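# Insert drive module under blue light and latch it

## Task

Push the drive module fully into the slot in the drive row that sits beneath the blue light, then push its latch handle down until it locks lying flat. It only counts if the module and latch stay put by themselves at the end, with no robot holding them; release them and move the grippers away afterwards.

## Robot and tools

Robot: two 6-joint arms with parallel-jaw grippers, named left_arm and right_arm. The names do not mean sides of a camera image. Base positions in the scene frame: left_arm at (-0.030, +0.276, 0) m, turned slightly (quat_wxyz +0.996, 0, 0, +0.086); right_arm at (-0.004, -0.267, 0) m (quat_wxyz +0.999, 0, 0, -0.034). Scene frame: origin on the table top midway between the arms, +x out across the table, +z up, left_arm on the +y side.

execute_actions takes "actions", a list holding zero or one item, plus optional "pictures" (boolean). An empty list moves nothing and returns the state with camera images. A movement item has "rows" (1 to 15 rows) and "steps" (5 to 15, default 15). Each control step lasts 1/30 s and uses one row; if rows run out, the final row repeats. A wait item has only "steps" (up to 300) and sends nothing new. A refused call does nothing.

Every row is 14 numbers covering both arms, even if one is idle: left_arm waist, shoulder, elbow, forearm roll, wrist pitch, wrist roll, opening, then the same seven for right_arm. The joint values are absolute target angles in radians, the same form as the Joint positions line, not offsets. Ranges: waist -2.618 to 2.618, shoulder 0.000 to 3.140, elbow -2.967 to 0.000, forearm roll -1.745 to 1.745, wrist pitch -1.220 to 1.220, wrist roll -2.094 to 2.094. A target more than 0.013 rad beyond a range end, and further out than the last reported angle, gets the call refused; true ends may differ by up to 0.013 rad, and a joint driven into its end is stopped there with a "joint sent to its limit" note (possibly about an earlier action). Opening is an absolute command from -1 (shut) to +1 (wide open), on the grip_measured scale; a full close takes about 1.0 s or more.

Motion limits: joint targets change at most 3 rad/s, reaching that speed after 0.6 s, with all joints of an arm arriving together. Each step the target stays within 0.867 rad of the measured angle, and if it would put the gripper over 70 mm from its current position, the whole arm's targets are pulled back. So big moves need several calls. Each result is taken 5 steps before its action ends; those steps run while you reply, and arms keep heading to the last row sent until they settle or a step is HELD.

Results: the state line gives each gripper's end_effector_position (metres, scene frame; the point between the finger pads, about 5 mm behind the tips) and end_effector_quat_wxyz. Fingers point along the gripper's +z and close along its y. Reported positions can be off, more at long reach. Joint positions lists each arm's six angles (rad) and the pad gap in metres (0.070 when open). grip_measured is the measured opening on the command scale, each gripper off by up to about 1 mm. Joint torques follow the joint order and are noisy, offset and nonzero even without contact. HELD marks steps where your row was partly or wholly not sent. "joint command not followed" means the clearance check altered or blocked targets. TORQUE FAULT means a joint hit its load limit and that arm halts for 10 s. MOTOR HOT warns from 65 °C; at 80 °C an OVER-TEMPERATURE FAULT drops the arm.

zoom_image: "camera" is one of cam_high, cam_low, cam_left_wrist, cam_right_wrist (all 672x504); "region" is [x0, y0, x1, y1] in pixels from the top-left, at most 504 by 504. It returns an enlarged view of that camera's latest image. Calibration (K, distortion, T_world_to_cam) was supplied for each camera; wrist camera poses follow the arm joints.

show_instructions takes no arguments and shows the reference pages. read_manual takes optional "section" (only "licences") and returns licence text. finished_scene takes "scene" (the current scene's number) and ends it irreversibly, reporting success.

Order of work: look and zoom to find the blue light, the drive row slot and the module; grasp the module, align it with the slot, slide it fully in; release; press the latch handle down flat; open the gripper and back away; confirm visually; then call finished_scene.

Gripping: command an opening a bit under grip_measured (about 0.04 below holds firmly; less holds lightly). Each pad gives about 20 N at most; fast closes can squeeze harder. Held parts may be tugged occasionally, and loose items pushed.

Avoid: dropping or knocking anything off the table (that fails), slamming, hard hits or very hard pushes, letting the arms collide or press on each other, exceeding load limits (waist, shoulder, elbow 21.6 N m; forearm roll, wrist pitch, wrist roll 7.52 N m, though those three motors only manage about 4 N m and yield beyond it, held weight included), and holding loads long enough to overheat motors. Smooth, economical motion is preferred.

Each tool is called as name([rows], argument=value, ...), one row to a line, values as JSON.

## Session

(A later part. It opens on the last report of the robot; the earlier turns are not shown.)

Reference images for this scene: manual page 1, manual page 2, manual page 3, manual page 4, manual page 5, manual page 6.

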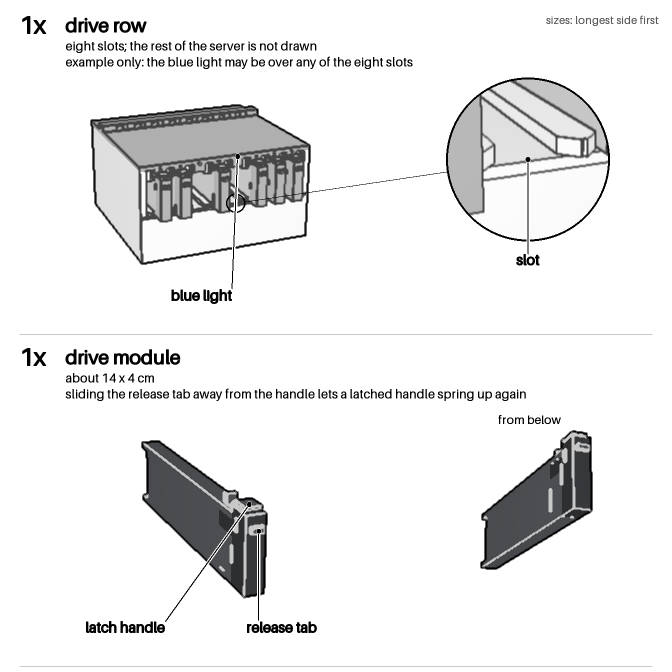

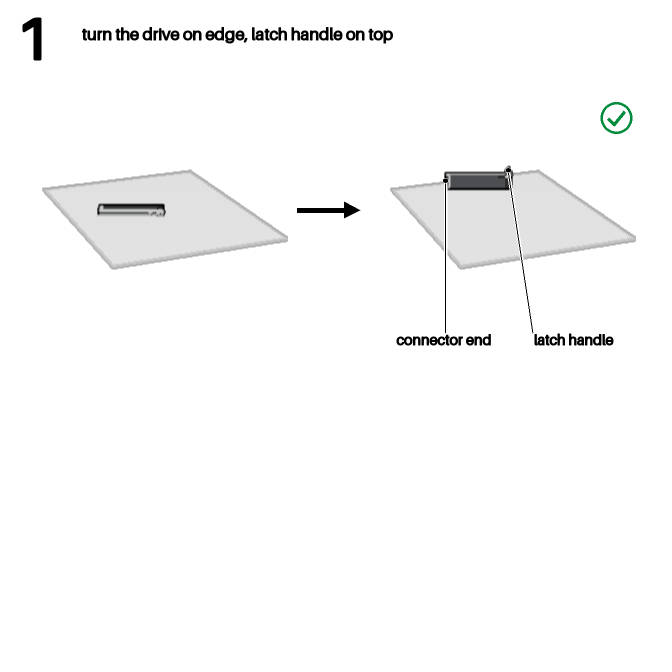

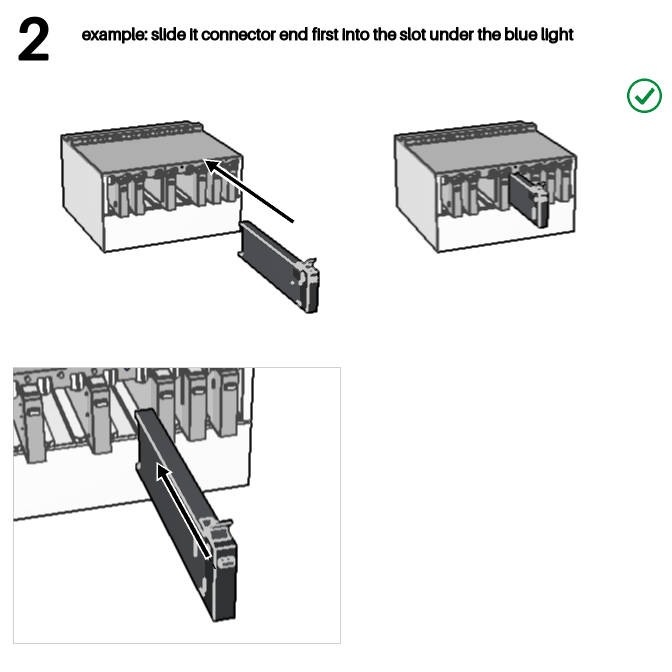

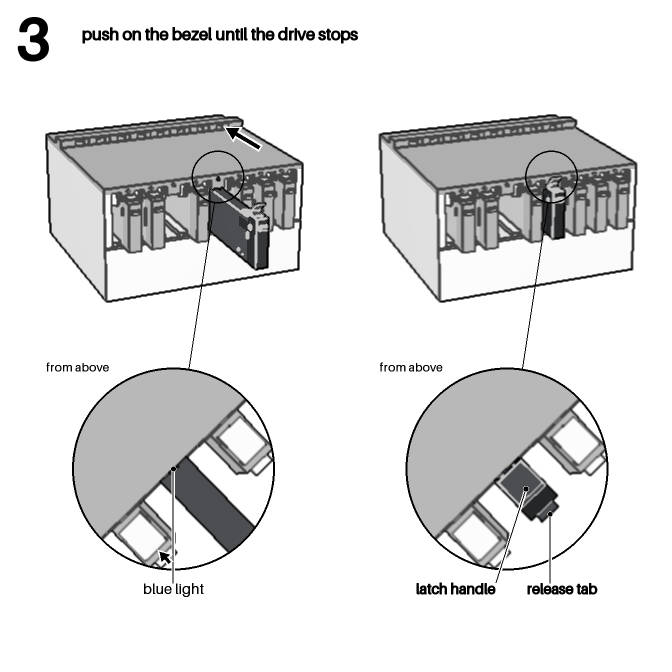

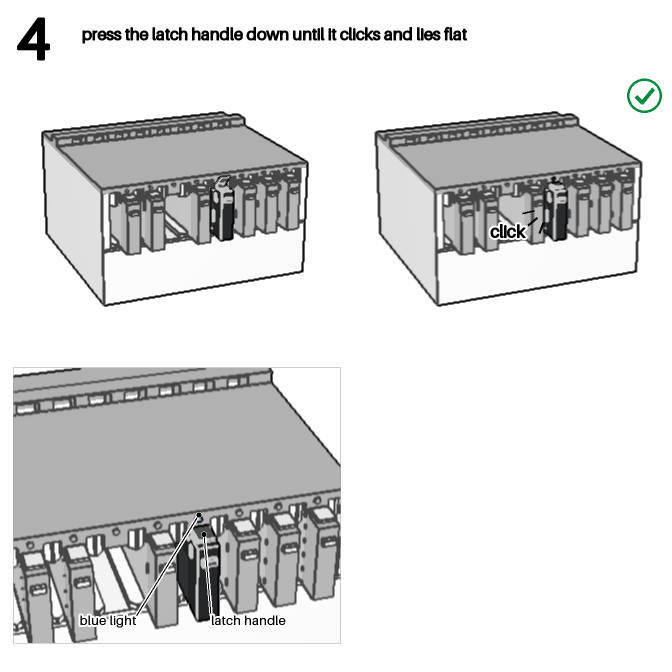

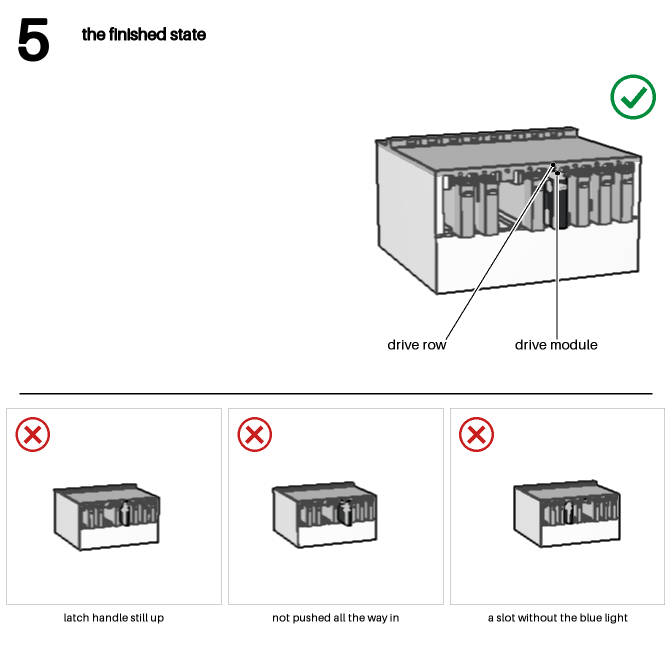

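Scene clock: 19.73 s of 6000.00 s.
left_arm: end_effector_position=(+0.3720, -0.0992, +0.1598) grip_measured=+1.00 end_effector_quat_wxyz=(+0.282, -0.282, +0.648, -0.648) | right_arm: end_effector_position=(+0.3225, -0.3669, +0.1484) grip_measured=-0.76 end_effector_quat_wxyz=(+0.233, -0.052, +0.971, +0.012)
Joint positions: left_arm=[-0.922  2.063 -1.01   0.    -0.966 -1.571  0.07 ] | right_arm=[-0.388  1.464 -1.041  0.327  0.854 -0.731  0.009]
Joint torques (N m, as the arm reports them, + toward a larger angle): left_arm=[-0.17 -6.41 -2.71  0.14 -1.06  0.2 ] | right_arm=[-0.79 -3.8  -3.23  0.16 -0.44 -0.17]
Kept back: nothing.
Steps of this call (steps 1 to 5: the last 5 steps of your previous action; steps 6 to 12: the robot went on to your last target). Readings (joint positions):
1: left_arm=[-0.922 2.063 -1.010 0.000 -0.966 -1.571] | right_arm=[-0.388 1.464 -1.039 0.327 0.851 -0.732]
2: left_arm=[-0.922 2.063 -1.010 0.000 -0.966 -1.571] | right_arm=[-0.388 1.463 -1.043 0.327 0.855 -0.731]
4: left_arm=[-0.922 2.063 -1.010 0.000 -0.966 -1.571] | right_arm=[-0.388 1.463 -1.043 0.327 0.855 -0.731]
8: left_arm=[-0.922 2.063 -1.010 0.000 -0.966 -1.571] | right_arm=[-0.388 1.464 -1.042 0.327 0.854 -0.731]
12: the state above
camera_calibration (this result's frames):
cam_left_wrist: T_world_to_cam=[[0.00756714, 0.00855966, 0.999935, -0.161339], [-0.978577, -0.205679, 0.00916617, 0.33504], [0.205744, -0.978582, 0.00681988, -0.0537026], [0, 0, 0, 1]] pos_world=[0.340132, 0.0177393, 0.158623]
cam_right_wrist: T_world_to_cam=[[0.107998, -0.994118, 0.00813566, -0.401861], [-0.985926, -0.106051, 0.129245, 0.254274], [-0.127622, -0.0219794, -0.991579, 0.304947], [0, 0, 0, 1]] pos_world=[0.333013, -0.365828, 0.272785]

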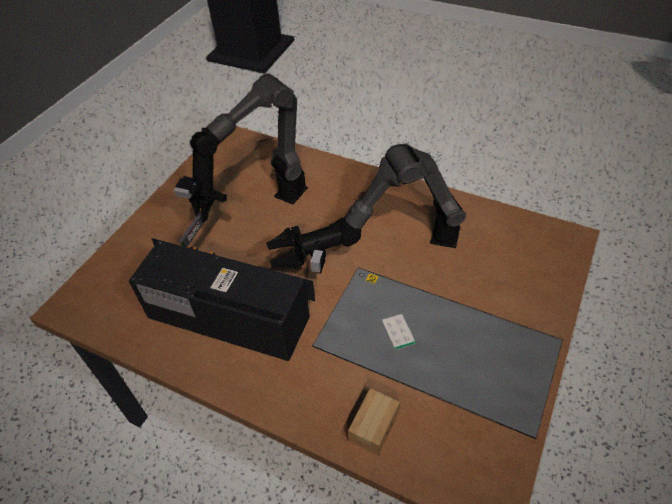

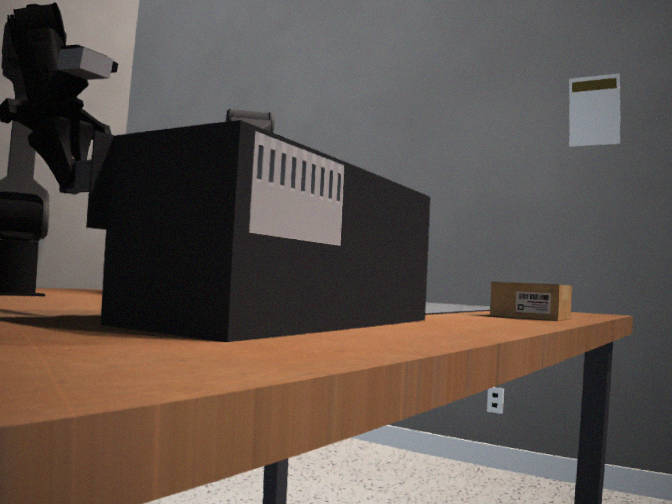

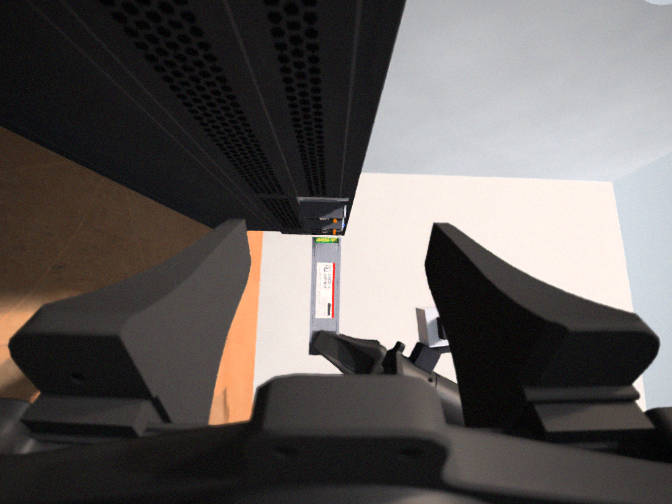

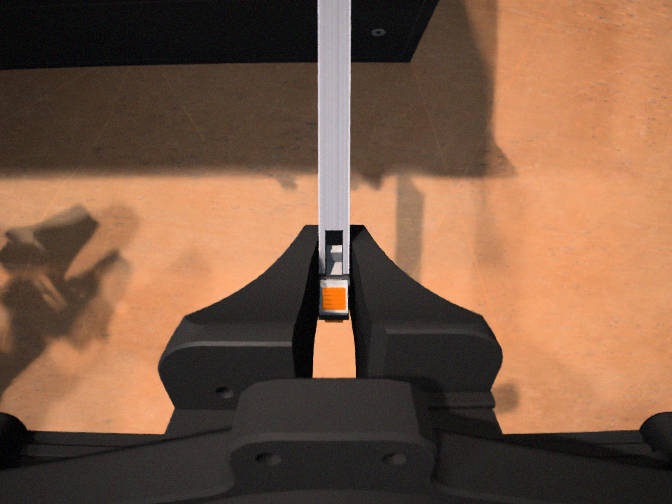

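execute_actions([
  {"rows":[[-0.922,2.063,-1.01,0,-0.966,-1.571,1,-0.3633,1.5023,-1.0808,0.3146,0.8497,-0.7007,-0.86]],"steps":15},
])

execute_actions([
  {"steps":8},
], pictures=true)

zoom_image(camera="cam_high", region=[140, 200, 260, 280])

Scene clock: 20.63 s of 6000.00 s.
left_arm: end_effector_position=(+0.3720, -0.0992, +0.1598) grip_measured=+1.00 end_effector_quat_wxyz=(+0.282, -0.282, +0.648, -0.648) | right_arm: end_effector_position=(+0.3353, -0.3659, +0.1475) grip_measured=-0.76 end_effector_quat_wxyz=(+0.232, -0.052, +0.971, +0.013)
Joint positions: left_arm=[-0.922  2.063 -1.01   0.    -0.966 -1.571  0.07 ] | right_arm=[-0.363  1.505 -1.081  0.315  0.848 -0.7    0.009]
Joint torques (N m, as the arm reports them, + toward a larger angle): left_arm=[-0.23 -6.5  -2.73  0.12 -1.06  0.21] | right_arm=[-0.89 -5.44 -3.99  0.12 -0.17 -0.16]
Steps of this call (steps 1 to 17: the robot went on to your last target; steps 18 to 27: the first 10 steps of this action). Readings (joint positions):
18: left_arm=[-0.922 2.063 -1.010 0.000 -0.966 -1.571] | right_arm=[-0.388 1.465 -1.041 0.327 0.854 -0.731]
19: left_arm=[-0.922 2.063 -1.010 0.000 -0.966 -1.571] | right_arm=[-0.386 1.468 -1.042 0.326 0.854 -0.730]
21: left_arm=[-0.922 2.063 -1.010 0.000 -0.966 -1.571] | right_arm=[-0.372 1.489 -1.064 0.318 0.852 -0.712]
25: left_arm=[-0.922 2.063 -1.010 0.000 -0.966 -1.571] | right_arm=[-0.363 1.505 -1.081 0.315 0.848 -0.700]
27: the state above

Scene clock: 20.90 s of 6000.00 s.
left_arm: end_effector_position=(+0.3720, -0.0992, +0.1598) grip_measured=+1.00 end_effector_quat_wxyz=(+0.282, -0.282, +0.648, -0.648) | right_arm: end_effector_position=(+0.3350, -0.3658, +0.1480) grip_measured=-0.76 end_effector_quat_wxyz=(+0.233, -0.052, +0.971, +0.013)
Joint positions: left_arm=[-0.922  2.063 -1.01   0.    -0.966 -1.571  0.07 ] | right_arm=[-0.363  1.503 -1.081  0.315  0.849 -0.701  0.009]
Joint torques (N m, as the arm reports them, + toward a larger angle): left_arm=[-0.2  -6.55 -2.65  0.14 -1.07  0.22] | right_arm=[-0.84 -5.34 -3.76  0.11 -0.16 -0.19]
Kept back: nothing.
Steps of this call (steps 1 to 5: the last 5 steps of your previous action; steps 6 to 8: the robot went on to your last target). Readings (joint positions):
1: left_arm=[-0.922 2.063 -1.010 0.000 -0.966 -1.571] | right_arm=[-0.363 1.505 -1.081 0.315 0.848 -0.700]
2: left_arm=[-0.922 2.063 -1.010 0.000 -0.966 -1.571] | right_arm=[-0.363 1.504 -1.081 0.315 0.849 -0.700]
4: left_arm=[-0.922 2.063 -1.010 0.000 -0.966 -1.571] | right_arm=[-0.363 1.504 -1.081 0.315 0.849 -0.700]
8: the state above
camera_calibration (this result's frames):
cam_left_wrist: T_world_to_cam=[[0.00756721, 0.00855947, 0.999935, -0.161339], [-0.978577, -0.205679, 0.00916619, 0.33504], [0.205744, -0.978582, 0.00681968, -0.0537026], [0, 0, 0, 1]] pos_world=[0.340132, 0.0177392, 0.158623]
cam_right_wrist: T_world_to_cam=[[0.108144, -0.994106, 0.00764191, -0.40211], [-0.985758, -0.106233, 0.130367, 0.266451], [-0.128787, -0.0216314, -0.991436, 0.306732], [0, 0, 0, 1]] pos_world=[0.345645, -0.364799, 0.272442]

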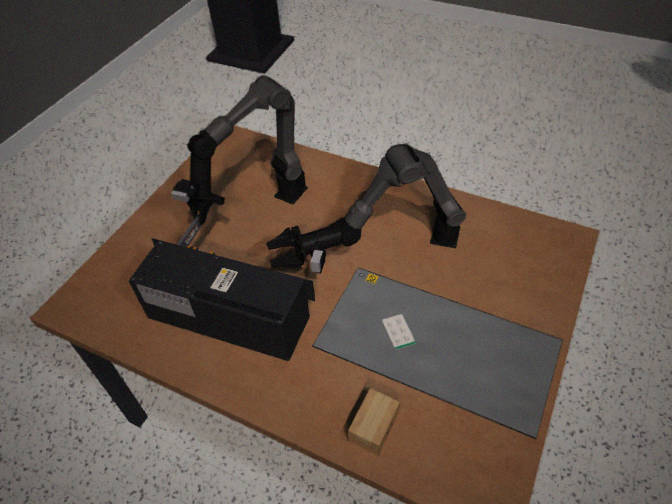

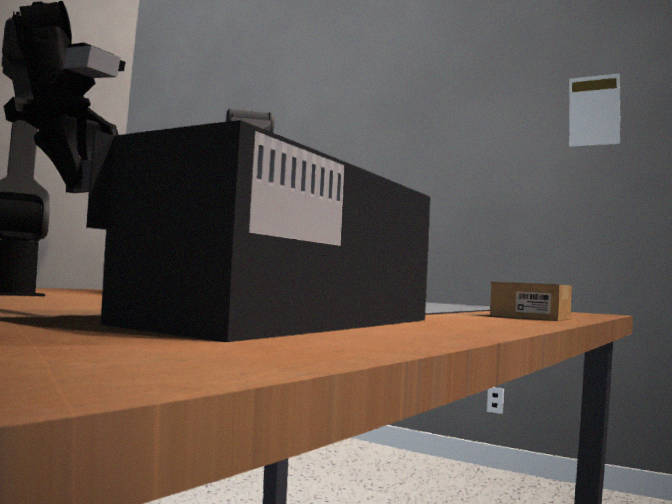

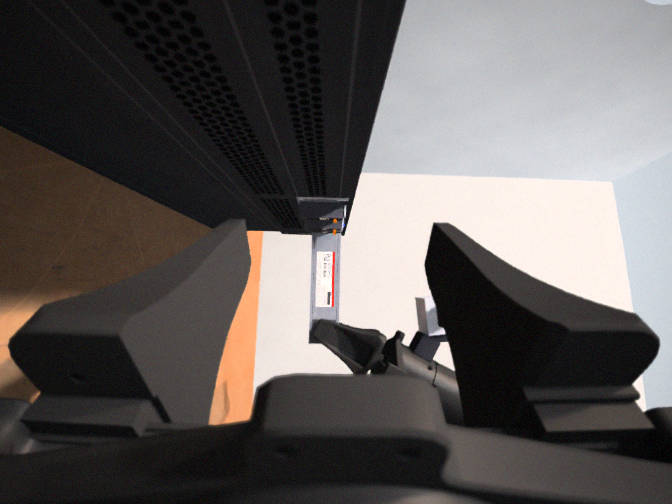

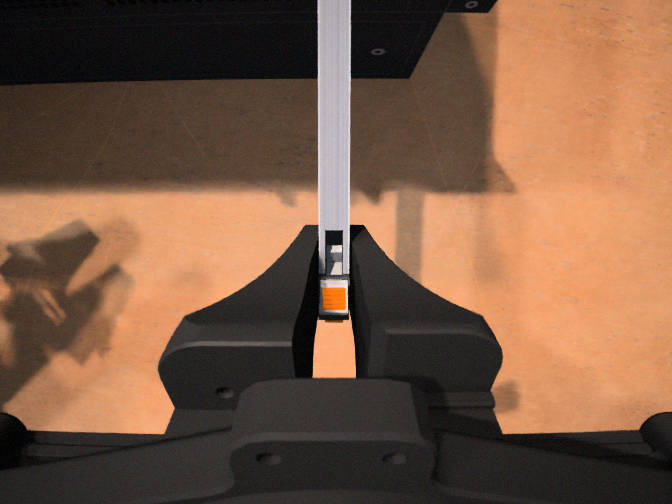

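Region (140, 200, 260, 280) of cam_high's 672x504 image, scaled by 4.200, with more detail than that image has.

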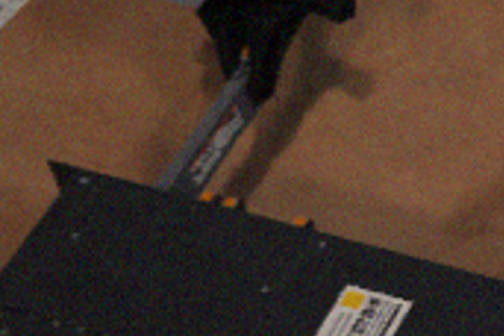

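Plausible. Advance to s=.10.

execute_actions([
  {"rows":[[-0.922,2.063,-1.01,0,-0.966,-1.571,1,-0.3388,1.5395,-1.1209,0.3025,0.8453,-0.6701,-0.86]],"steps":15},
])

execute_actions([
  {"steps":8},
], pictures=true)

Scene clock: 21.37 s of 6000.00 s.
left_arm: end_effector_position=(+0.3720, -0.0992, +0.1598) grip_measured=+1.00 end_effector_quat_wxyz=(+0.282, -0.282, +0.648, -0.648) | right_arm: end_effector_position=(+0.3403, -0.3629, +0.1427) grip_measured=-0.75 end_effector_quat_wxyz=(+0.217, -0.053, +0.975, +0.018)
Joint positions: left_arm=[-0.922  2.063 -1.01   0.    -0.966 -1.571  0.07 ] | right_arm=[-0.343  1.541 -1.114  0.294  0.871 -0.668  0.009]
Joint torques (N m, as the arm reports them, + toward a larger angle): left_arm=[-0.13 -6.49 -2.67  0.11 -1.06  0.23] | right_arm=[  6.45  -5.92 -10.02   2.8   -3.45  -0.54]
Steps of this call (steps 1 to 4: the robot went on to your last target; steps 5 to 14: the first 10 steps of this action). Readings (joint positions):
5: left_arm=[-0.922 2.063 -1.010 0.000 -0.966 -1.571] | right_arm=[-0.363 1.503 -1.081 0.315 0.850 -0.701]
6: left_arm=[-0.922 2.063 -1.010 0.000 -0.966 -1.571] | right_arm=[-0.362 1.504 -1.083 0.313 0.850 -0.699]
8: left_arm=[-0.922 2.063 -1.010 0.000 -0.966 -1.571] | right_arm=[-0.350 1.524 -1.102 0.300 0.858 -0.681]
12: left_arm=[-0.922 2.063 -1.010 0.000 -0.966 -1.571] | right_arm=[-0.343 1.541 -1.112 0.291 0.866 -0.668]
14: the state above

Scene clock: 21.63 s of 6000.00 s.
left_arm: end_effector_position=(+0.3720, -0.0992, +0.1598) grip_measured=+1.00 end_effector_quat_wxyz=(+0.282, -0.282, +0.648, -0.648) | right_arm: end_effector_position=(+0.3400, -0.3595, +0.1440) grip_measured=-0.73 end_effector_quat_wxyz=(+0.215, -0.055, +0.975, +0.024)
Joint positions: left_arm=[-0.922  2.063 -1.01   0.    -0.966 -1.571  0.07 ] | right_arm=[-0.339  1.541 -1.12   0.301  0.886 -0.669  0.009]
Joint torques (N m, as the arm reports them, + toward a larger angle): left_arm=[-0.12 -6.54 -2.62  0.13 -1.07  0.21] | right_arm=[ 6.18 -6.46 -9.97  2.76 -3.45 -0.55]
Kept back: nothing.
Steps of this call (steps 1 to 5: the last 5 steps of your previous action; steps 6 to 8: the robot went on to your last target). Readings (joint positions):
1: left_arm=[-0.922 2.063 -1.010 0.000 -0.966 -1.571] | right_arm=[-0.342 1.541 -1.115 0.295 0.874 -0.668]
2: left_arm=[-0.922 2.063 -1.010 0.000 -0.966 -1.571] | right_arm=[-0.341 1.541 -1.116 0.297 0.877 -0.669]
4: left_arm=[-0.922 2.063 -1.010 0.000 -0.966 -1.571] | right_arm=[-0.340 1.541 -1.118 0.299 0.882 -0.669]
8: the state above
camera_calibration (this result's frames):
cam_left_wrist: T_world_to_cam=[[0.00756713, 0.00855955, 0.999935, -0.161339], [-0.978577, -0.205679, 0.00916613, 0.33504], [0.205744, -0.978582, 0.00681977, -0.0537026], [0, 0, 0, 1]] pos_world=[0.340132, 0.0177392, 0.158623]
cam_right_wrist: T_world_to_cam=[[0.118745, -0.992805, -0.0154114, -0.396183], [-0.979104, -0.119659, 0.164427, 0.260546], [-0.165088, -0.00443559, -0.986269, 0.321274], [0, 0, 0, 1]] pos_world=[0.355185, -0.36073, 0.267916]

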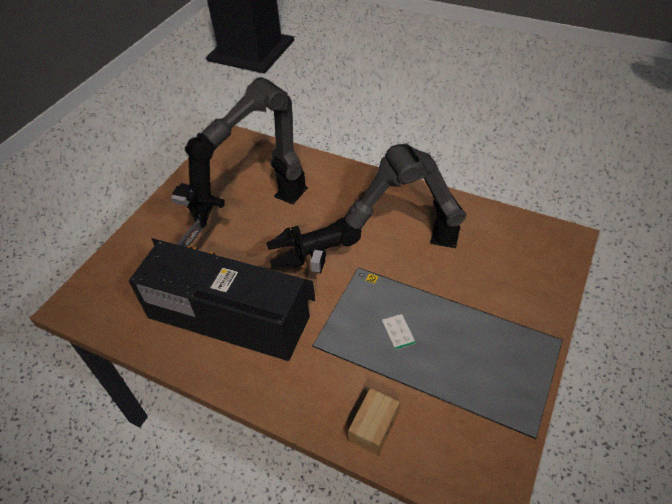

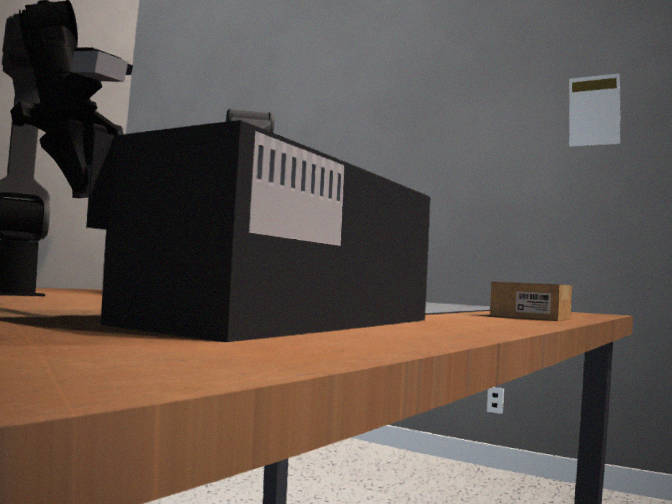

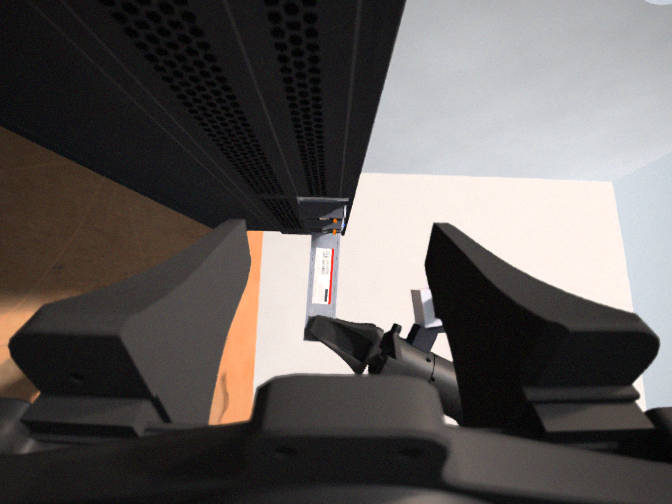

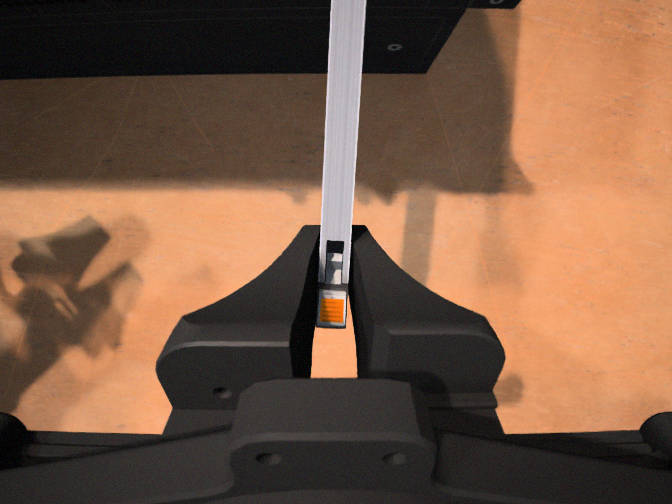

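execute_actions([
  {"rows":[[-0.922,2.063,-1.01,0,-0.966,-1.571,1,-0.3877,1.4651,-1.0407,0.3267,0.8541,-0.7312,-0.86]],"steps":12},
])

execute_actions([
  {"rows":[[-0.922,2.063,-1.01,0,-0.966,-1.571,1,-0.3877,1.4378,-1.2817,0.2735,1.1106,-0.6362,-0.86]],"steps":15},
])

execute_actions([
  {"rows":[[-0.922,2.063,-1.01,0,-0.966,-1.571,1,-0.2364,1.74,-1.6363,0.2024,1.1257,-0.4588,-0.86]],"steps":15},
])

execute_actions([
  {"steps":15},
], pictures=true)

Scene clock: 22.63 s of 6000.00 s.
left_arm: end_effector_position=(+0.3720, -0.0992, +0.1598) grip_measured=+1.00 end_effector_quat_wxyz=(+0.282, -0.282, +0.648, -0.648) | right_arm: end_effector_position=(+0.3305, -0.3674, +0.1551) grip_measured=-0.76 end_effector_quat_wxyz=(+0.249, -0.052, +0.967, +0.008)
Joint positions: left_arm=[-0.922  2.063 -1.01   0.    -0.966 -1.571  0.07 ] | right_arm=[-0.381  1.465 -1.055  0.338  0.835 -0.732  0.009]
Joint torques (N m, as the arm reports them, + toward a larger angle): left_arm=[-0.11 -6.57 -2.81  0.12 -1.08  0.2 ] | right_arm=[ 0.41 -3.32 -3.92  0.35 -0.07  0.13]
Steps of this call (steps 1 to 23: the robot went on to your last target; steps 24 to 30: the first 7 steps of this action). Readings (joint positions):
24: left_arm=[-0.922 2.063 -1.010 0.000 -0.966 -1.571] | right_arm=[-0.339 1.539 -1.121 0.303 0.889 -0.670]
25: left_arm=[-0.922 2.063 -1.010 0.000 -0.966 -1.571] | right_arm=[-0.340 1.537 -1.119 0.304 0.889 -0.673]
27: left_arm=[-0.922 2.063 -1.010 0.000 -0.966 -1.571] | right_arm=[-0.353 1.515 -1.100 0.316 0.858 -0.692]
30: the state above

Scene clock: 23.13 s of 6000.00 s.
left_arm: end_effector_position=(+0.3720, -0.0992, +0.1598) grip_measured=+1.00 end_effector_quat_wxyz=(+0.282, -0.282, +0.648, -0.648) | right_arm: end_effector_position=(+0.3243, -0.3669, +0.2028) grip_measured=-0.76 end_effector_quat_wxyz=(+0.234, -0.053, +0.971, +0.013)
Joint positions: left_arm=[-0.922  2.063 -1.01   0.    -0.966 -1.571  0.07 ] | right_arm=[-0.387  1.443 -1.237  0.285  1.061 -0.654  0.009]
Joint torques (N m, as the arm reports them, + toward a larger angle): left_arm=[-0.07 -6.59 -2.69  0.1  -1.08  0.21] | right_arm=[-0.91 -4.28 -3.05  0.13 -0.51 -0.08]
Steps of this call (steps 1 to 5: the last 5 steps of your previous action; steps 6 to 15: the first 10 steps of this action). Readings (joint positions):
6: left_arm=[-0.922 2.063 -1.010 0.000 -0.966 -1.571] | right_arm=[-0.386 1.462 -1.045 0.331 0.848 -0.733]
7: left_arm=[-0.922 2.063 -1.010 0.000 -0.966 -1.571] | right_arm=[-0.386 1.462 -1.045 0.329 0.852 -0.731]
9: left_arm=[-0.922 2.063 -1.010 0.000 -0.966 -1.571] | right_arm=[-0.387 1.462 -1.065 0.323 0.879 -0.722]
13: left_arm=[-0.922 2.063 -1.010 0.000 -0.966 -1.571] | right_arm=[-0.387 1.452 -1.176 0.297 0.998 -0.678]
15: the state above

Scene clock: 23.63 s of 6000.00 s.
left_arm: end_effector_position=(+0.3720, -0.0992, +0.1598) grip_measured=+1.00 end_effector_quat_wxyz=(+0.282, -0.282, +0.648, -0.648) | right_arm: end_effector_position=(+0.3843, -0.3636, +0.2183) grip_measured=-0.76 end_effector_quat_wxyz=(+0.233, -0.052, +0.971, +0.012)
Joint positions: left_arm=[-0.922  2.063 -1.01   0.    -0.966 -1.571  0.07 ] | right_arm=[-0.289  1.634 -1.513  0.227  1.119 -0.52   0.009]
Joint torques (N m, as the arm reports them, + toward a larger angle): left_arm=[-0.12 -6.47 -2.75  0.11 -1.08  0.22] | right_arm=[-0.49 -6.56 -3.47  0.08 -0.04 -0.16]
Steps of this call (steps 1 to 5: the last 5 steps of your previous action; steps 6 to 15: the first 10 steps of this action). Readings (joint positions):
6: left_arm=[-0.922 2.063 -1.010 0.000 -0.966 -1.571] | right_arm=[-0.388 1.437 -1.284 0.274 1.112 -0.636]
7: left_arm=[-0.922 2.063 -1.010 0.000 -0.966 -1.571] | right_arm=[-0.387 1.439 -1.285 0.273 1.111 -0.635]
9: left_arm=[-0.922 2.063 -1.010 0.000 -0.966 -1.571] | right_arm=[-0.377 1.459 -1.308 0.268 1.112 -0.623]
13: left_arm=[-0.922 2.063 -1.010 0.000 -0.966 -1.571] | right_arm=[-0.326 1.560 -1.427 0.244 1.116 -0.563]
15: the state above

Scene clock: 24.13 s of 6000.00 s.
left_arm: end_effector_position=(+0.3720, -0.0992, +0.1598) grip_measured=+1.00 end_effector_quat_wxyz=(+0.282, -0.282, +0.648, -0.648) | right_arm: end_effector_position=(+0.4171, -0.3566, +0.2152) grip_measured=-0.76 end_effector_quat_wxyz=(+0.233, -0.052, +0.971, +0.013)
Joint positions: left_arm=[-0.922  2.063 -1.01   0.    -0.966 -1.571  0.07 ] | right_arm=[-0.236  1.74  -1.637  0.202  1.126 -0.458  0.009]
Joint torques (N m, as the arm reports them, + toward a larger angle): left_arm=[-0.03 -6.47 -2.73  0.12 -1.07  0.22] | right_arm=[-0.93 -6.82 -3.44  0.03 -0.29 -0.2 ]
Kept back: nothing.
Steps of this call (steps 1 to 5: the last 5 steps of your previous action; steps 6 to 15: the robot went on to your last target). Readings (joint positions):
1: left_arm=[-0.922 2.063 -1.010 0.000 -0.966 -1.571] | right_arm=[-0.274 1.666 -1.549 0.220 1.120 -0.502]
2: left_arm=[-0.922 2.063 -1.010 0.000 -0.966 -1.571] | right_arm=[-0.261 1.692 -1.578 0.215 1.121 -0.488]
4: left_arm=[-0.922 2.063 -1.010 0.000 -0.966 -1.571] | right_arm=[-0.244 1.727 -1.618 0.207 1.124 -0.468]
8: left_arm=[-0.922 2.063 -1.010 0.000 -0.966 -1.571] | right_arm=[-0.236 1.742 -1.637 0.202 1.126 -0.458]
15: the state above
camera_calibration (this result's frames):
cam_left_wrist: T_world_to_cam=[[0.00756715, 0.0085597, 0.999935, -0.161339], [-0.978577, -0.205679, 0.00916619, 0.33504], [0.205744, -0.978582, 0.00681992, -0.0537026], [0, 0, 0, 1]] pos_world=[0.340132, 0.0177392, 0.158623]
cam_right_wrist: T_world_to_cam=[[0.107971, -0.994125, 0.00753993, -0.402217], [-0.985858, -0.106089, 0.12973, 0.339846], [-0.128168, -0.0214404, -0.991521, 0.383863], [0, 0, 0, 1]] pos_world=[0.427667, -0.35557, 0.339553]

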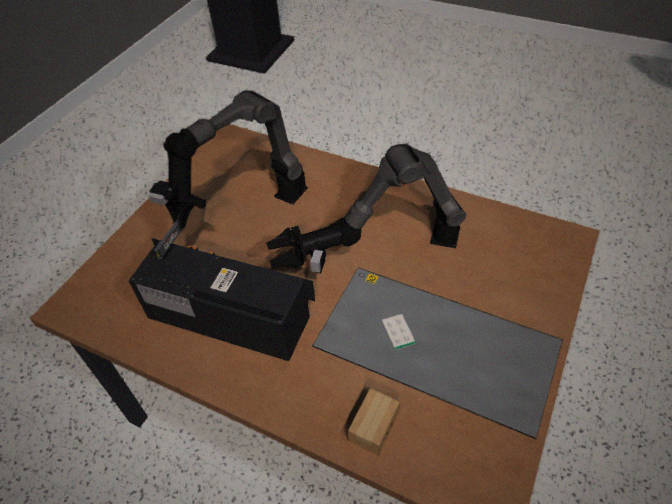

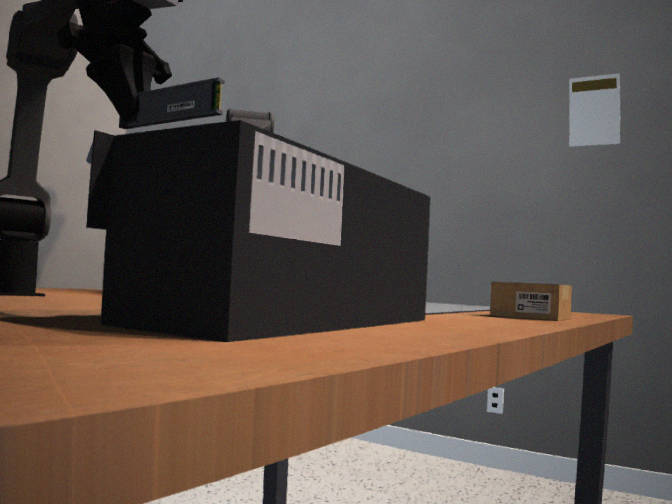

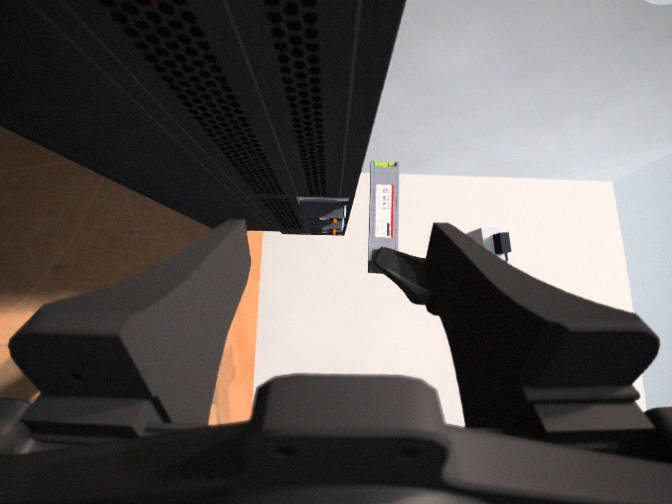

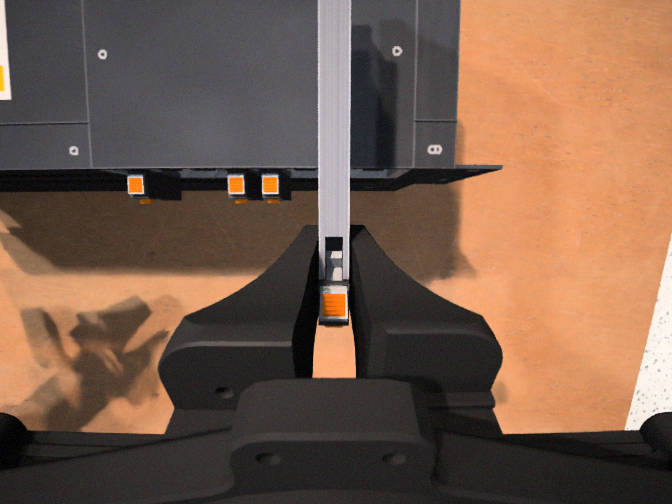

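execute_actions([
  {"rows":[[-0.922,2.063,-1.01,0,-0.966,-1.571,1,-0.3924,1.4378,-1.2817,0.2735,1.1106,-0.6362,-0.86]],"steps":15},
])

execute_actions([
  {"steps":6},
])

execute_actions([
  {"rows":[[-0.922,2.063,-1.01,0,-0.966,-1.571,1,-0.3924,1.4651,-1.0407,0.3267,0.8541,-0.7312,-0.86]],"steps":15},
])

execute_actions([
  {"steps":12},
], pictures=true)

zoom_image(camera="cam_left_wrist", region=[230, 180, 430, 380])

Scene clock: 24.80 s of 6000.00 s.
left_arm: end_effector_position=(+0.3720, -0.0992, +0.1598) grip_measured=+1.00 end_effector_quat_wxyz=(+0.282, -0.282, +0.648, -0.648) | right_arm: end_effector_position=(+0.3544, -0.3678, +0.2178) grip_measured=-0.76 end_effector_quat_wxyz=(+0.232, -0.051, +0.971, +0.012)
Joint positions: left_arm=[-0.922  2.063 -1.01   0.    -0.966 -1.571  0.07 ] | right_arm=[-0.339  1.542 -1.405  0.248  1.117 -0.575  0.009]
Joint torques (N m, as the arm reports them, + toward a larger angle): left_arm=[-0.03 -6.55 -2.74  0.1  -1.07  0.23] | right_arm=[ 0.69 -4.   -4.3   0.48 -0.59  0.04]
Steps of this call (steps 1 to 10: the robot went on to your last target; steps 11 to 20: the first 10 steps of this action). Readings (joint positions):
11: left_arm=[-0.922 2.063 -1.010 0.000 -0.966 -1.571] | right_arm=[-0.236 1.740 -1.636 0.202 1.126 -0.459]
12: left_arm=[-0.922 2.063 -1.010 0.000 -0.966 -1.571] | right_arm=[-0.238 1.738 -1.633 0.202 1.126 -0.460]
14: left_arm=[-0.922 2.063 -1.010 0.000 -0.966 -1.571] | right_arm=[-0.249 1.717 -1.608 0.206 1.125 -0.473]
18: left_arm=[-0.922 2.063 -1.010 0.000 -0.966 -1.571] | right_arm=[-0.301 1.616 -1.490 0.231 1.120 -0.532]
20: the state above

Scene clock: 25.00 s of 6000.00 s.
left_arm: end_effector_position=(+0.3720, -0.0992, +0.1598) grip_measured=+1.00 end_effector_quat_wxyz=(+0.282, -0.282, +0.648, -0.648) | right_arm: end_effector_position=(+0.3215, -0.3683, +0.2155) grip_measured=-0.76 end_effector_quat_wxyz=(+0.233, -0.050, +0.971, +0.012)
Joint positions: left_arm=[-0.922  2.063 -1.01   0.    -0.966 -1.571  0.07 ] | right_arm=[-0.393  1.436 -1.281  0.273  1.111 -0.636  0.009]
Joint torques (N m, as the arm reports them, + toward a larger angle): left_arm=[-0.06 -6.56 -2.72  0.13 -1.07  0.21] | right_arm=[-0.14 -3.8  -4.29  0.45 -0.58 -0.01]
Kept back: nothing.
Steps of this call (steps 1 to 5: the last 5 steps of your previous action; step 6: the robot went on to your last target). Readings (joint positions):
1: left_arm=[-0.922 2.063 -1.010 0.000 -0.966 -1.571] | right_arm=[-0.355 1.511 -1.369 0.255 1.116 -0.593]
2: left_arm=[-0.922 2.063 -1.010 0.000 -0.966 -1.571] | right_arm=[-0.367 1.485 -1.340 0.261 1.115 -0.607]
4: left_arm=[-0.922 2.063 -1.010 0.000 -0.966 -1.571] | right_arm=[-0.385 1.451 -1.299 0.269 1.113 -0.627]
6: the state above

Scene clock: 25.33 s of 6000.00 s.
left_arm: end_effector_position=(+0.3720, -0.0992, +0.1598) grip_measured=+1.00 end_effector_quat_wxyz=(+0.282, -0.282, +0.648, -0.648) | right_arm: end_effector_position=(+0.3233, -0.3686, +0.1599) grip_measured=-0.76 end_effector_quat_wxyz=(+0.233, -0.050, +0.971, +0.013)
Joint positions: left_arm=[-0.922  2.063 -1.01   0.    -0.966 -1.571  0.07 ] | right_arm=[-0.393  1.461 -1.085  0.316  0.902 -0.713  0.009]
Joint torques (N m, as the arm reports them, + toward a larger angle): left_arm=[-0.01 -6.6  -2.77  0.11 -1.07  0.25] | right_arm=[ 0.39 -4.89 -4.94  0.45 -0.08 -0.04]
Steps of this call (steps 1 to 10: the first 10 steps of this action). Readings (joint positions):
1: left_arm=[-0.922 2.063 -1.010 0.000 -0.966 -1.571] | right_arm=[-0.393 1.435 -1.280 0.273 1.111 -0.637]
2: left_arm=[-0.922 2.063 -1.010 0.000 -0.966 -1.571] | right_arm=[-0.393 1.436 -1.279 0.274 1.108 -0.637]
4: left_arm=[-0.922 2.063 -1.010 0.000 -0.966 -1.571] | right_arm=[-0.393 1.438 -1.257 0.280 1.082 -0.646]
8: left_arm=[-0.922 2.063 -1.010 0.000 -0.966 -1.571] | right_arm=[-0.393 1.452 -1.146 0.304 0.964 -0.690]
10: the state above

Scene clock: 25.73 s of 6000.00 s.
left_arm: end_effector_position=(+0.3720, -0.0992, +0.1598) grip_measured=+1.00 end_effector_quat_wxyz=(+0.282, -0.282, +0.648, -0.648) | right_arm: end_effector_position=(+0.3219, -0.3684, +0.1473) grip_measured=-0.76 end_effector_quat_wxyz=(+0.232, -0.050, +0.971, +0.012)
Joint positions: left_arm=[-0.922  2.063 -1.01   0.    -0.966 -1.571  0.07 ] | right_arm=[-0.392  1.466 -1.04   0.327  0.854 -0.732  0.009]
Joint torques (N m, as the arm reports them, + toward a larger angle): left_arm=[-0.04 -6.5  -2.77  0.11 -1.08  0.21] | right_arm=[ 0.5  -5.21 -4.79  0.4  -0.16  0.04]
Kept back: nothing.
Steps of this call (steps 1 to 5: the last 5 steps of your previous action; steps 6 to 12: the robot went on to your last target). Readings (joint positions):
1: left_arm=[-0.922 2.063 -1.010 0.000 -0.966 -1.571] | right_arm=[-0.393 1.464 -1.065 0.321 0.881 -0.721]
2: left_arm=[-0.922 2.063 -1.010 0.000 -0.966 -1.571] | right_arm=[-0.393 1.465 -1.051 0.324 0.866 -0.727]
4: left_arm=[-0.922 2.063 -1.010 0.000 -0.966 -1.571] | right_arm=[-0.392 1.466 -1.038 0.327 0.853 -0.732]
8: left_arm=[-0.922 2.063 -1.010 0.000 -0.966 -1.571] | right_arm=[-0.392 1.466 -1.039 0.327 0.853 -0.732]
12: the state above
camera_calibration (this result's frames):
cam_left_wrist: T_world_to_cam=[[0.0075672, 0.00855968, 0.999935, -0.161339], [-0.978577, -0.205679, 0.00916623, 0.33504], [0.205744, -0.978582, 0.00681989, -0.0537026], [0, 0, 0, 1]] pos_world=[0.340132, 0.0177392, 0.158623]
cam_right_wrist: T_world_to_cam=[[0.104002, -0.994552, 0.00701135, -0.401951], [-0.986029, -0.102184, 0.131547, 0.254768], [-0.130114, -0.0205946, -0.991285, 0.305081], [0, 0, 0, 1]] pos_world=[0.332708, -0.367445, 0.271726]

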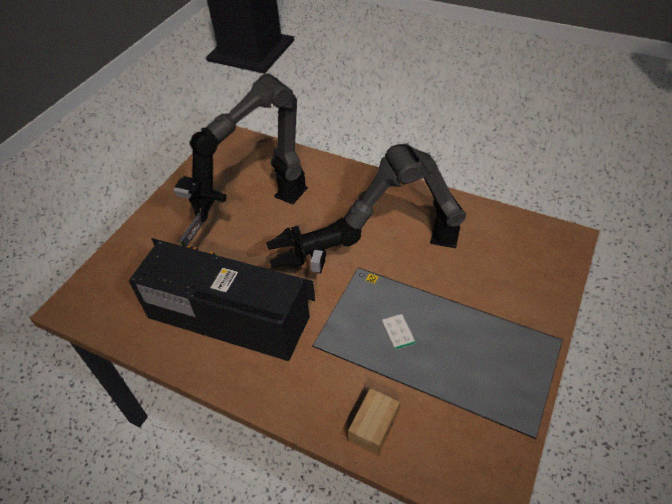

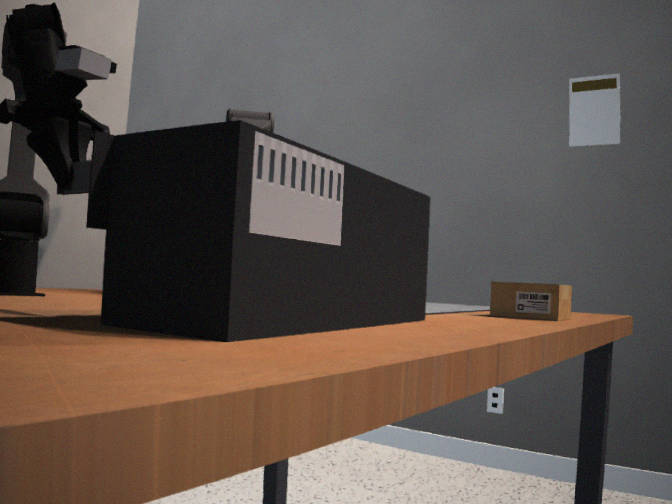

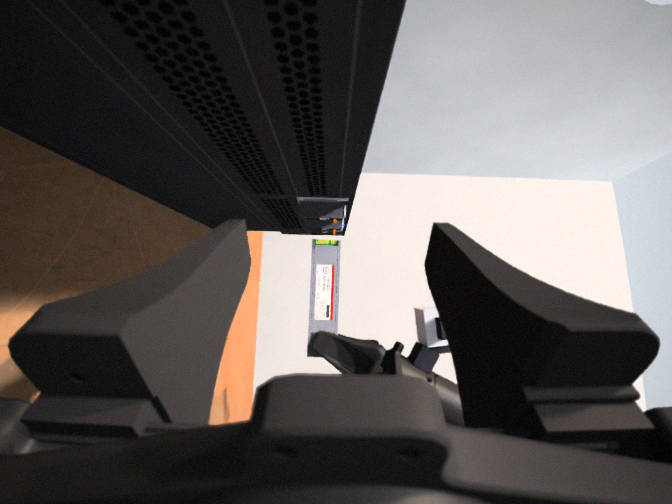

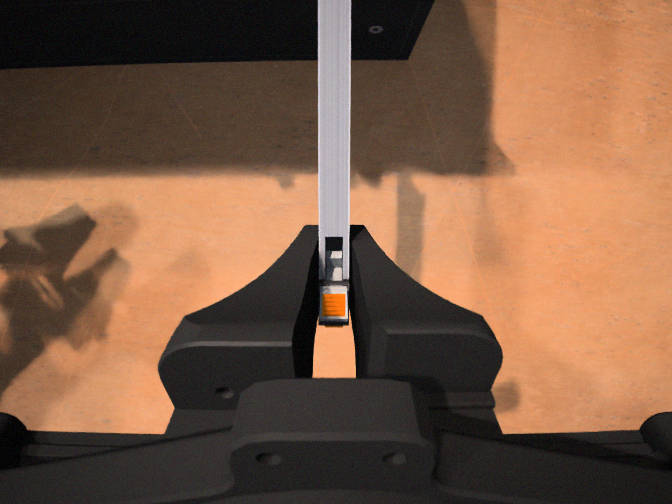

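Region (230, 180, 430, 380) of cam_left_wrist's 672x504 image, scaled by 2.520, with more detail than that image has.

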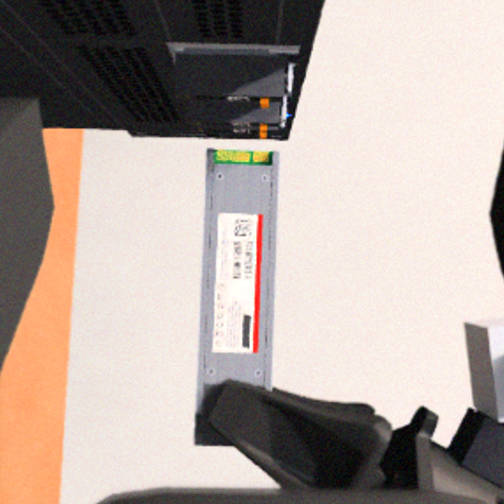

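execute_actions([
  {"rows":[[-0.922,2.063,-1.01,0,-0.966,-1.571,1,-0.368,1.5023,-1.0808,0.3146,0.8497,-0.7007,-0.86]],"steps":12},
])

execute_actions([
  {"rows":[[-0.922,2.063,-1.01,0,-0.966,-1.571,1,-0.3558,1.5209,-1.1009,0.3086,0.8475,-0.6854,-0.86]],"steps":12},
])

execute_actions([
  {"rows":[[-0.922,2.063,-1.01,0,-0.966,-1.571,1,-0.3435,1.5395,-1.1209,0.3025,0.8453,-0.6701,-0.86]],"steps":12},
])

execute_actions([
  {"steps":6},
])

Scene clock: 27.40 s of 6000.00 s.
left_arm: end_effector_position=(+0.3720, -0.0992, +0.1598) grip_measured=+1.00 end_effector_quat_wxyz=(+0.282, -0.282, +0.648, -0.648) | right_arm: end_effector_position=(+0.3352, -0.3672, +0.1489) grip_measured=-0.76 end_effector_quat_wxyz=(+0.234, -0.050, +0.971, +0.012)
Joint positions: left_arm=[-0.922  2.063 -1.01   0.    -0.966 -1.571  0.07 ] | right_arm=[-0.367  1.503 -1.084  0.315  0.85  -0.699  0.009]
Joint torques (N m, as the arm reports them, + toward a larger angle): left_arm=[ 0.   -6.49 -2.75  0.11 -1.07  0.22] | right_arm=[-0.8  -4.81 -3.54  0.12 -0.31 -0.18]
Steps of this call (steps 1 to 30: the robot went on to your last target; steps 31 to 43: nothing new was sent; steps 44 to 50: the first 7 steps of this action). Readings (joint positions):
44: left_arm=[-0.922 2.063 -1.010 0.000 -0.966 -1.571] | right_arm=[-0.392 1.465 -1.041 0.327 0.854 -0.731]
45: left_arm=[-0.922 2.063 -1.010 0.000 -0.966 -1.571] | right_arm=[-0.390 1.467 -1.044 0.326 0.854 -0.729]
47: left_arm=[-0.922 2.063 -1.010 0.000 -0.966 -1.571] | right_arm=[-0.376 1.487 -1.068 0.319 0.853 -0.711]
50: the state above

Scene clock: 27.80 s of 6000.00 s.
left_arm: end_effector_position=(+0.3720, -0.0992, +0.1598) grip_measured=+1.00 end_effector_quat_wxyz=(+0.282, -0.282, +0.648, -0.648) | right_arm: end_effector_position=(+0.3397, -0.3667, +0.1473) grip_measured=-0.76 end_effector_quat_wxyz=(+0.231, -0.050, +0.972, +0.012)
Joint positions: left_arm=[-0.922  2.063 -1.01   0.    -0.966 -1.571  0.07 ] | right_arm=[-0.356  1.521 -1.099  0.307  0.85  -0.685  0.009]
Joint torques (N m, as the arm reports them, + toward a larger angle): left_arm=[-0.05 -6.69 -2.8   0.13 -1.08  0.21] | right_arm=[ 0.53 -4.6  -5.07  0.49 -0.82 -0.14]
Steps of this call (steps 1 to 5: the last 5 steps of your previous action; steps 6 to 12: the first 7 steps of this action). Readings (joint positions):
6: left_arm=[-0.922 2.063 -1.010 0.000 -0.966 -1.571] | right_arm=[-0.367 1.503 -1.083 0.315 0.850 -0.700]
7: left_arm=[-0.922 2.063 -1.010 0.000 -0.966 -1.571] | right_arm=[-0.366 1.505 -1.084 0.314 0.850 -0.699]
9: left_arm=[-0.922 2.063 -1.010 0.000 -0.966 -1.571] | right_arm=[-0.357 1.519 -1.099 0.309 0.849 -0.686]
12: the state above

Scene clock: 28.20 s of 6000.00 s.
left_arm: end_effector_position=(+0.3720, -0.0992, +0.1598) grip_measured=+1.00 end_effector_quat_wxyz=(+0.282, -0.282, +0.648, -0.648) | right_arm: end_effector_position=(+0.3416, -0.3656, +0.1436) grip_measured=-0.75 end_effector_quat_wxyz=(+0.221, -0.051, +0.974, +0.015)
Joint positions: left_arm=[-0.922  2.063 -1.01   0.    -0.966 -1.571  0.07 ] | right_arm=[-0.347  1.541 -1.114  0.294  0.861 -0.668  0.009]
Joint torques (N m, as the arm reports them, + toward a larger angle): left_arm=[ 0.01 -6.48 -2.76  0.11 -1.08  0.22] | right_arm=[ 5.91 -5.2  -9.89  2.71 -3.5  -0.43]
Steps of this call (steps 1 to 5: the last 5 steps of your previous action; steps 6 to 12: the first 7 steps of this action). Readings (joint positions):
6: left_arm=[-0.922 2.063 -1.010 0.000 -0.966 -1.571] | right_arm=[-0.356 1.521 -1.099 0.307 0.850 -0.685]
7: left_arm=[-0.922 2.063 -1.010 0.000 -0.966 -1.571] | right_arm=[-0.355 1.523 -1.102 0.305 0.851 -0.683]
9: left_arm=[-0.922 2.063 -1.010 0.000 -0.966 -1.571] | right_arm=[-0.347 1.538 -1.113 0.294 0.860 -0.670]
12: the state above

Scene clock: 28.40 s of 6000.00 s.
left_arm: end_effector_position=(+0.3720, -0.0992, +0.1598) grip_measured=+1.00 end_effector_quat_wxyz=(+0.282, -0.282, +0.648, -0.648) | right_arm: end_effector_position=(+0.3414, -0.3633, +0.1444) grip_measured=-0.75 end_effector_quat_wxyz=(+0.220, -0.051, +0.974, +0.019)
Joint positions: left_arm=[-0.922  2.063 -1.01   0.    -0.966 -1.571  0.07 ] | right_arm=[-0.345  1.541 -1.119  0.299  0.872 -0.669  0.009]
Joint torques (N m, as the arm reports them, + toward a larger angle): left_arm=[ 0.03 -6.41 -2.75  0.09 -1.08  0.24] | right_arm=[ 6.28 -5.87 -9.96  2.76 -3.44 -0.55]
Kept back: nothing.
Steps of this call (steps 1 to 5: the last 5 steps of your previous action; step 6: the robot went on to your last target). Readings (joint positions):
1: left_arm=[-0.922 2.063 -1.010 0.000 -0.966 -1.571] | right_arm=[-0.347 1.541 -1.115 0.294 0.862 -0.668]
2: left_arm=[-0.922 2.063 -1.010 0.000 -0.966 -1.571] | right_arm=[-0.346 1.541 -1.116 0.295 0.864 -0.668]
4: left_arm=[-0.922 2.063 -1.010 0.000 -0.966 -1.571] | right_arm=[-0.346 1.541 -1.117 0.298 0.869 -0.668]
6: the state above


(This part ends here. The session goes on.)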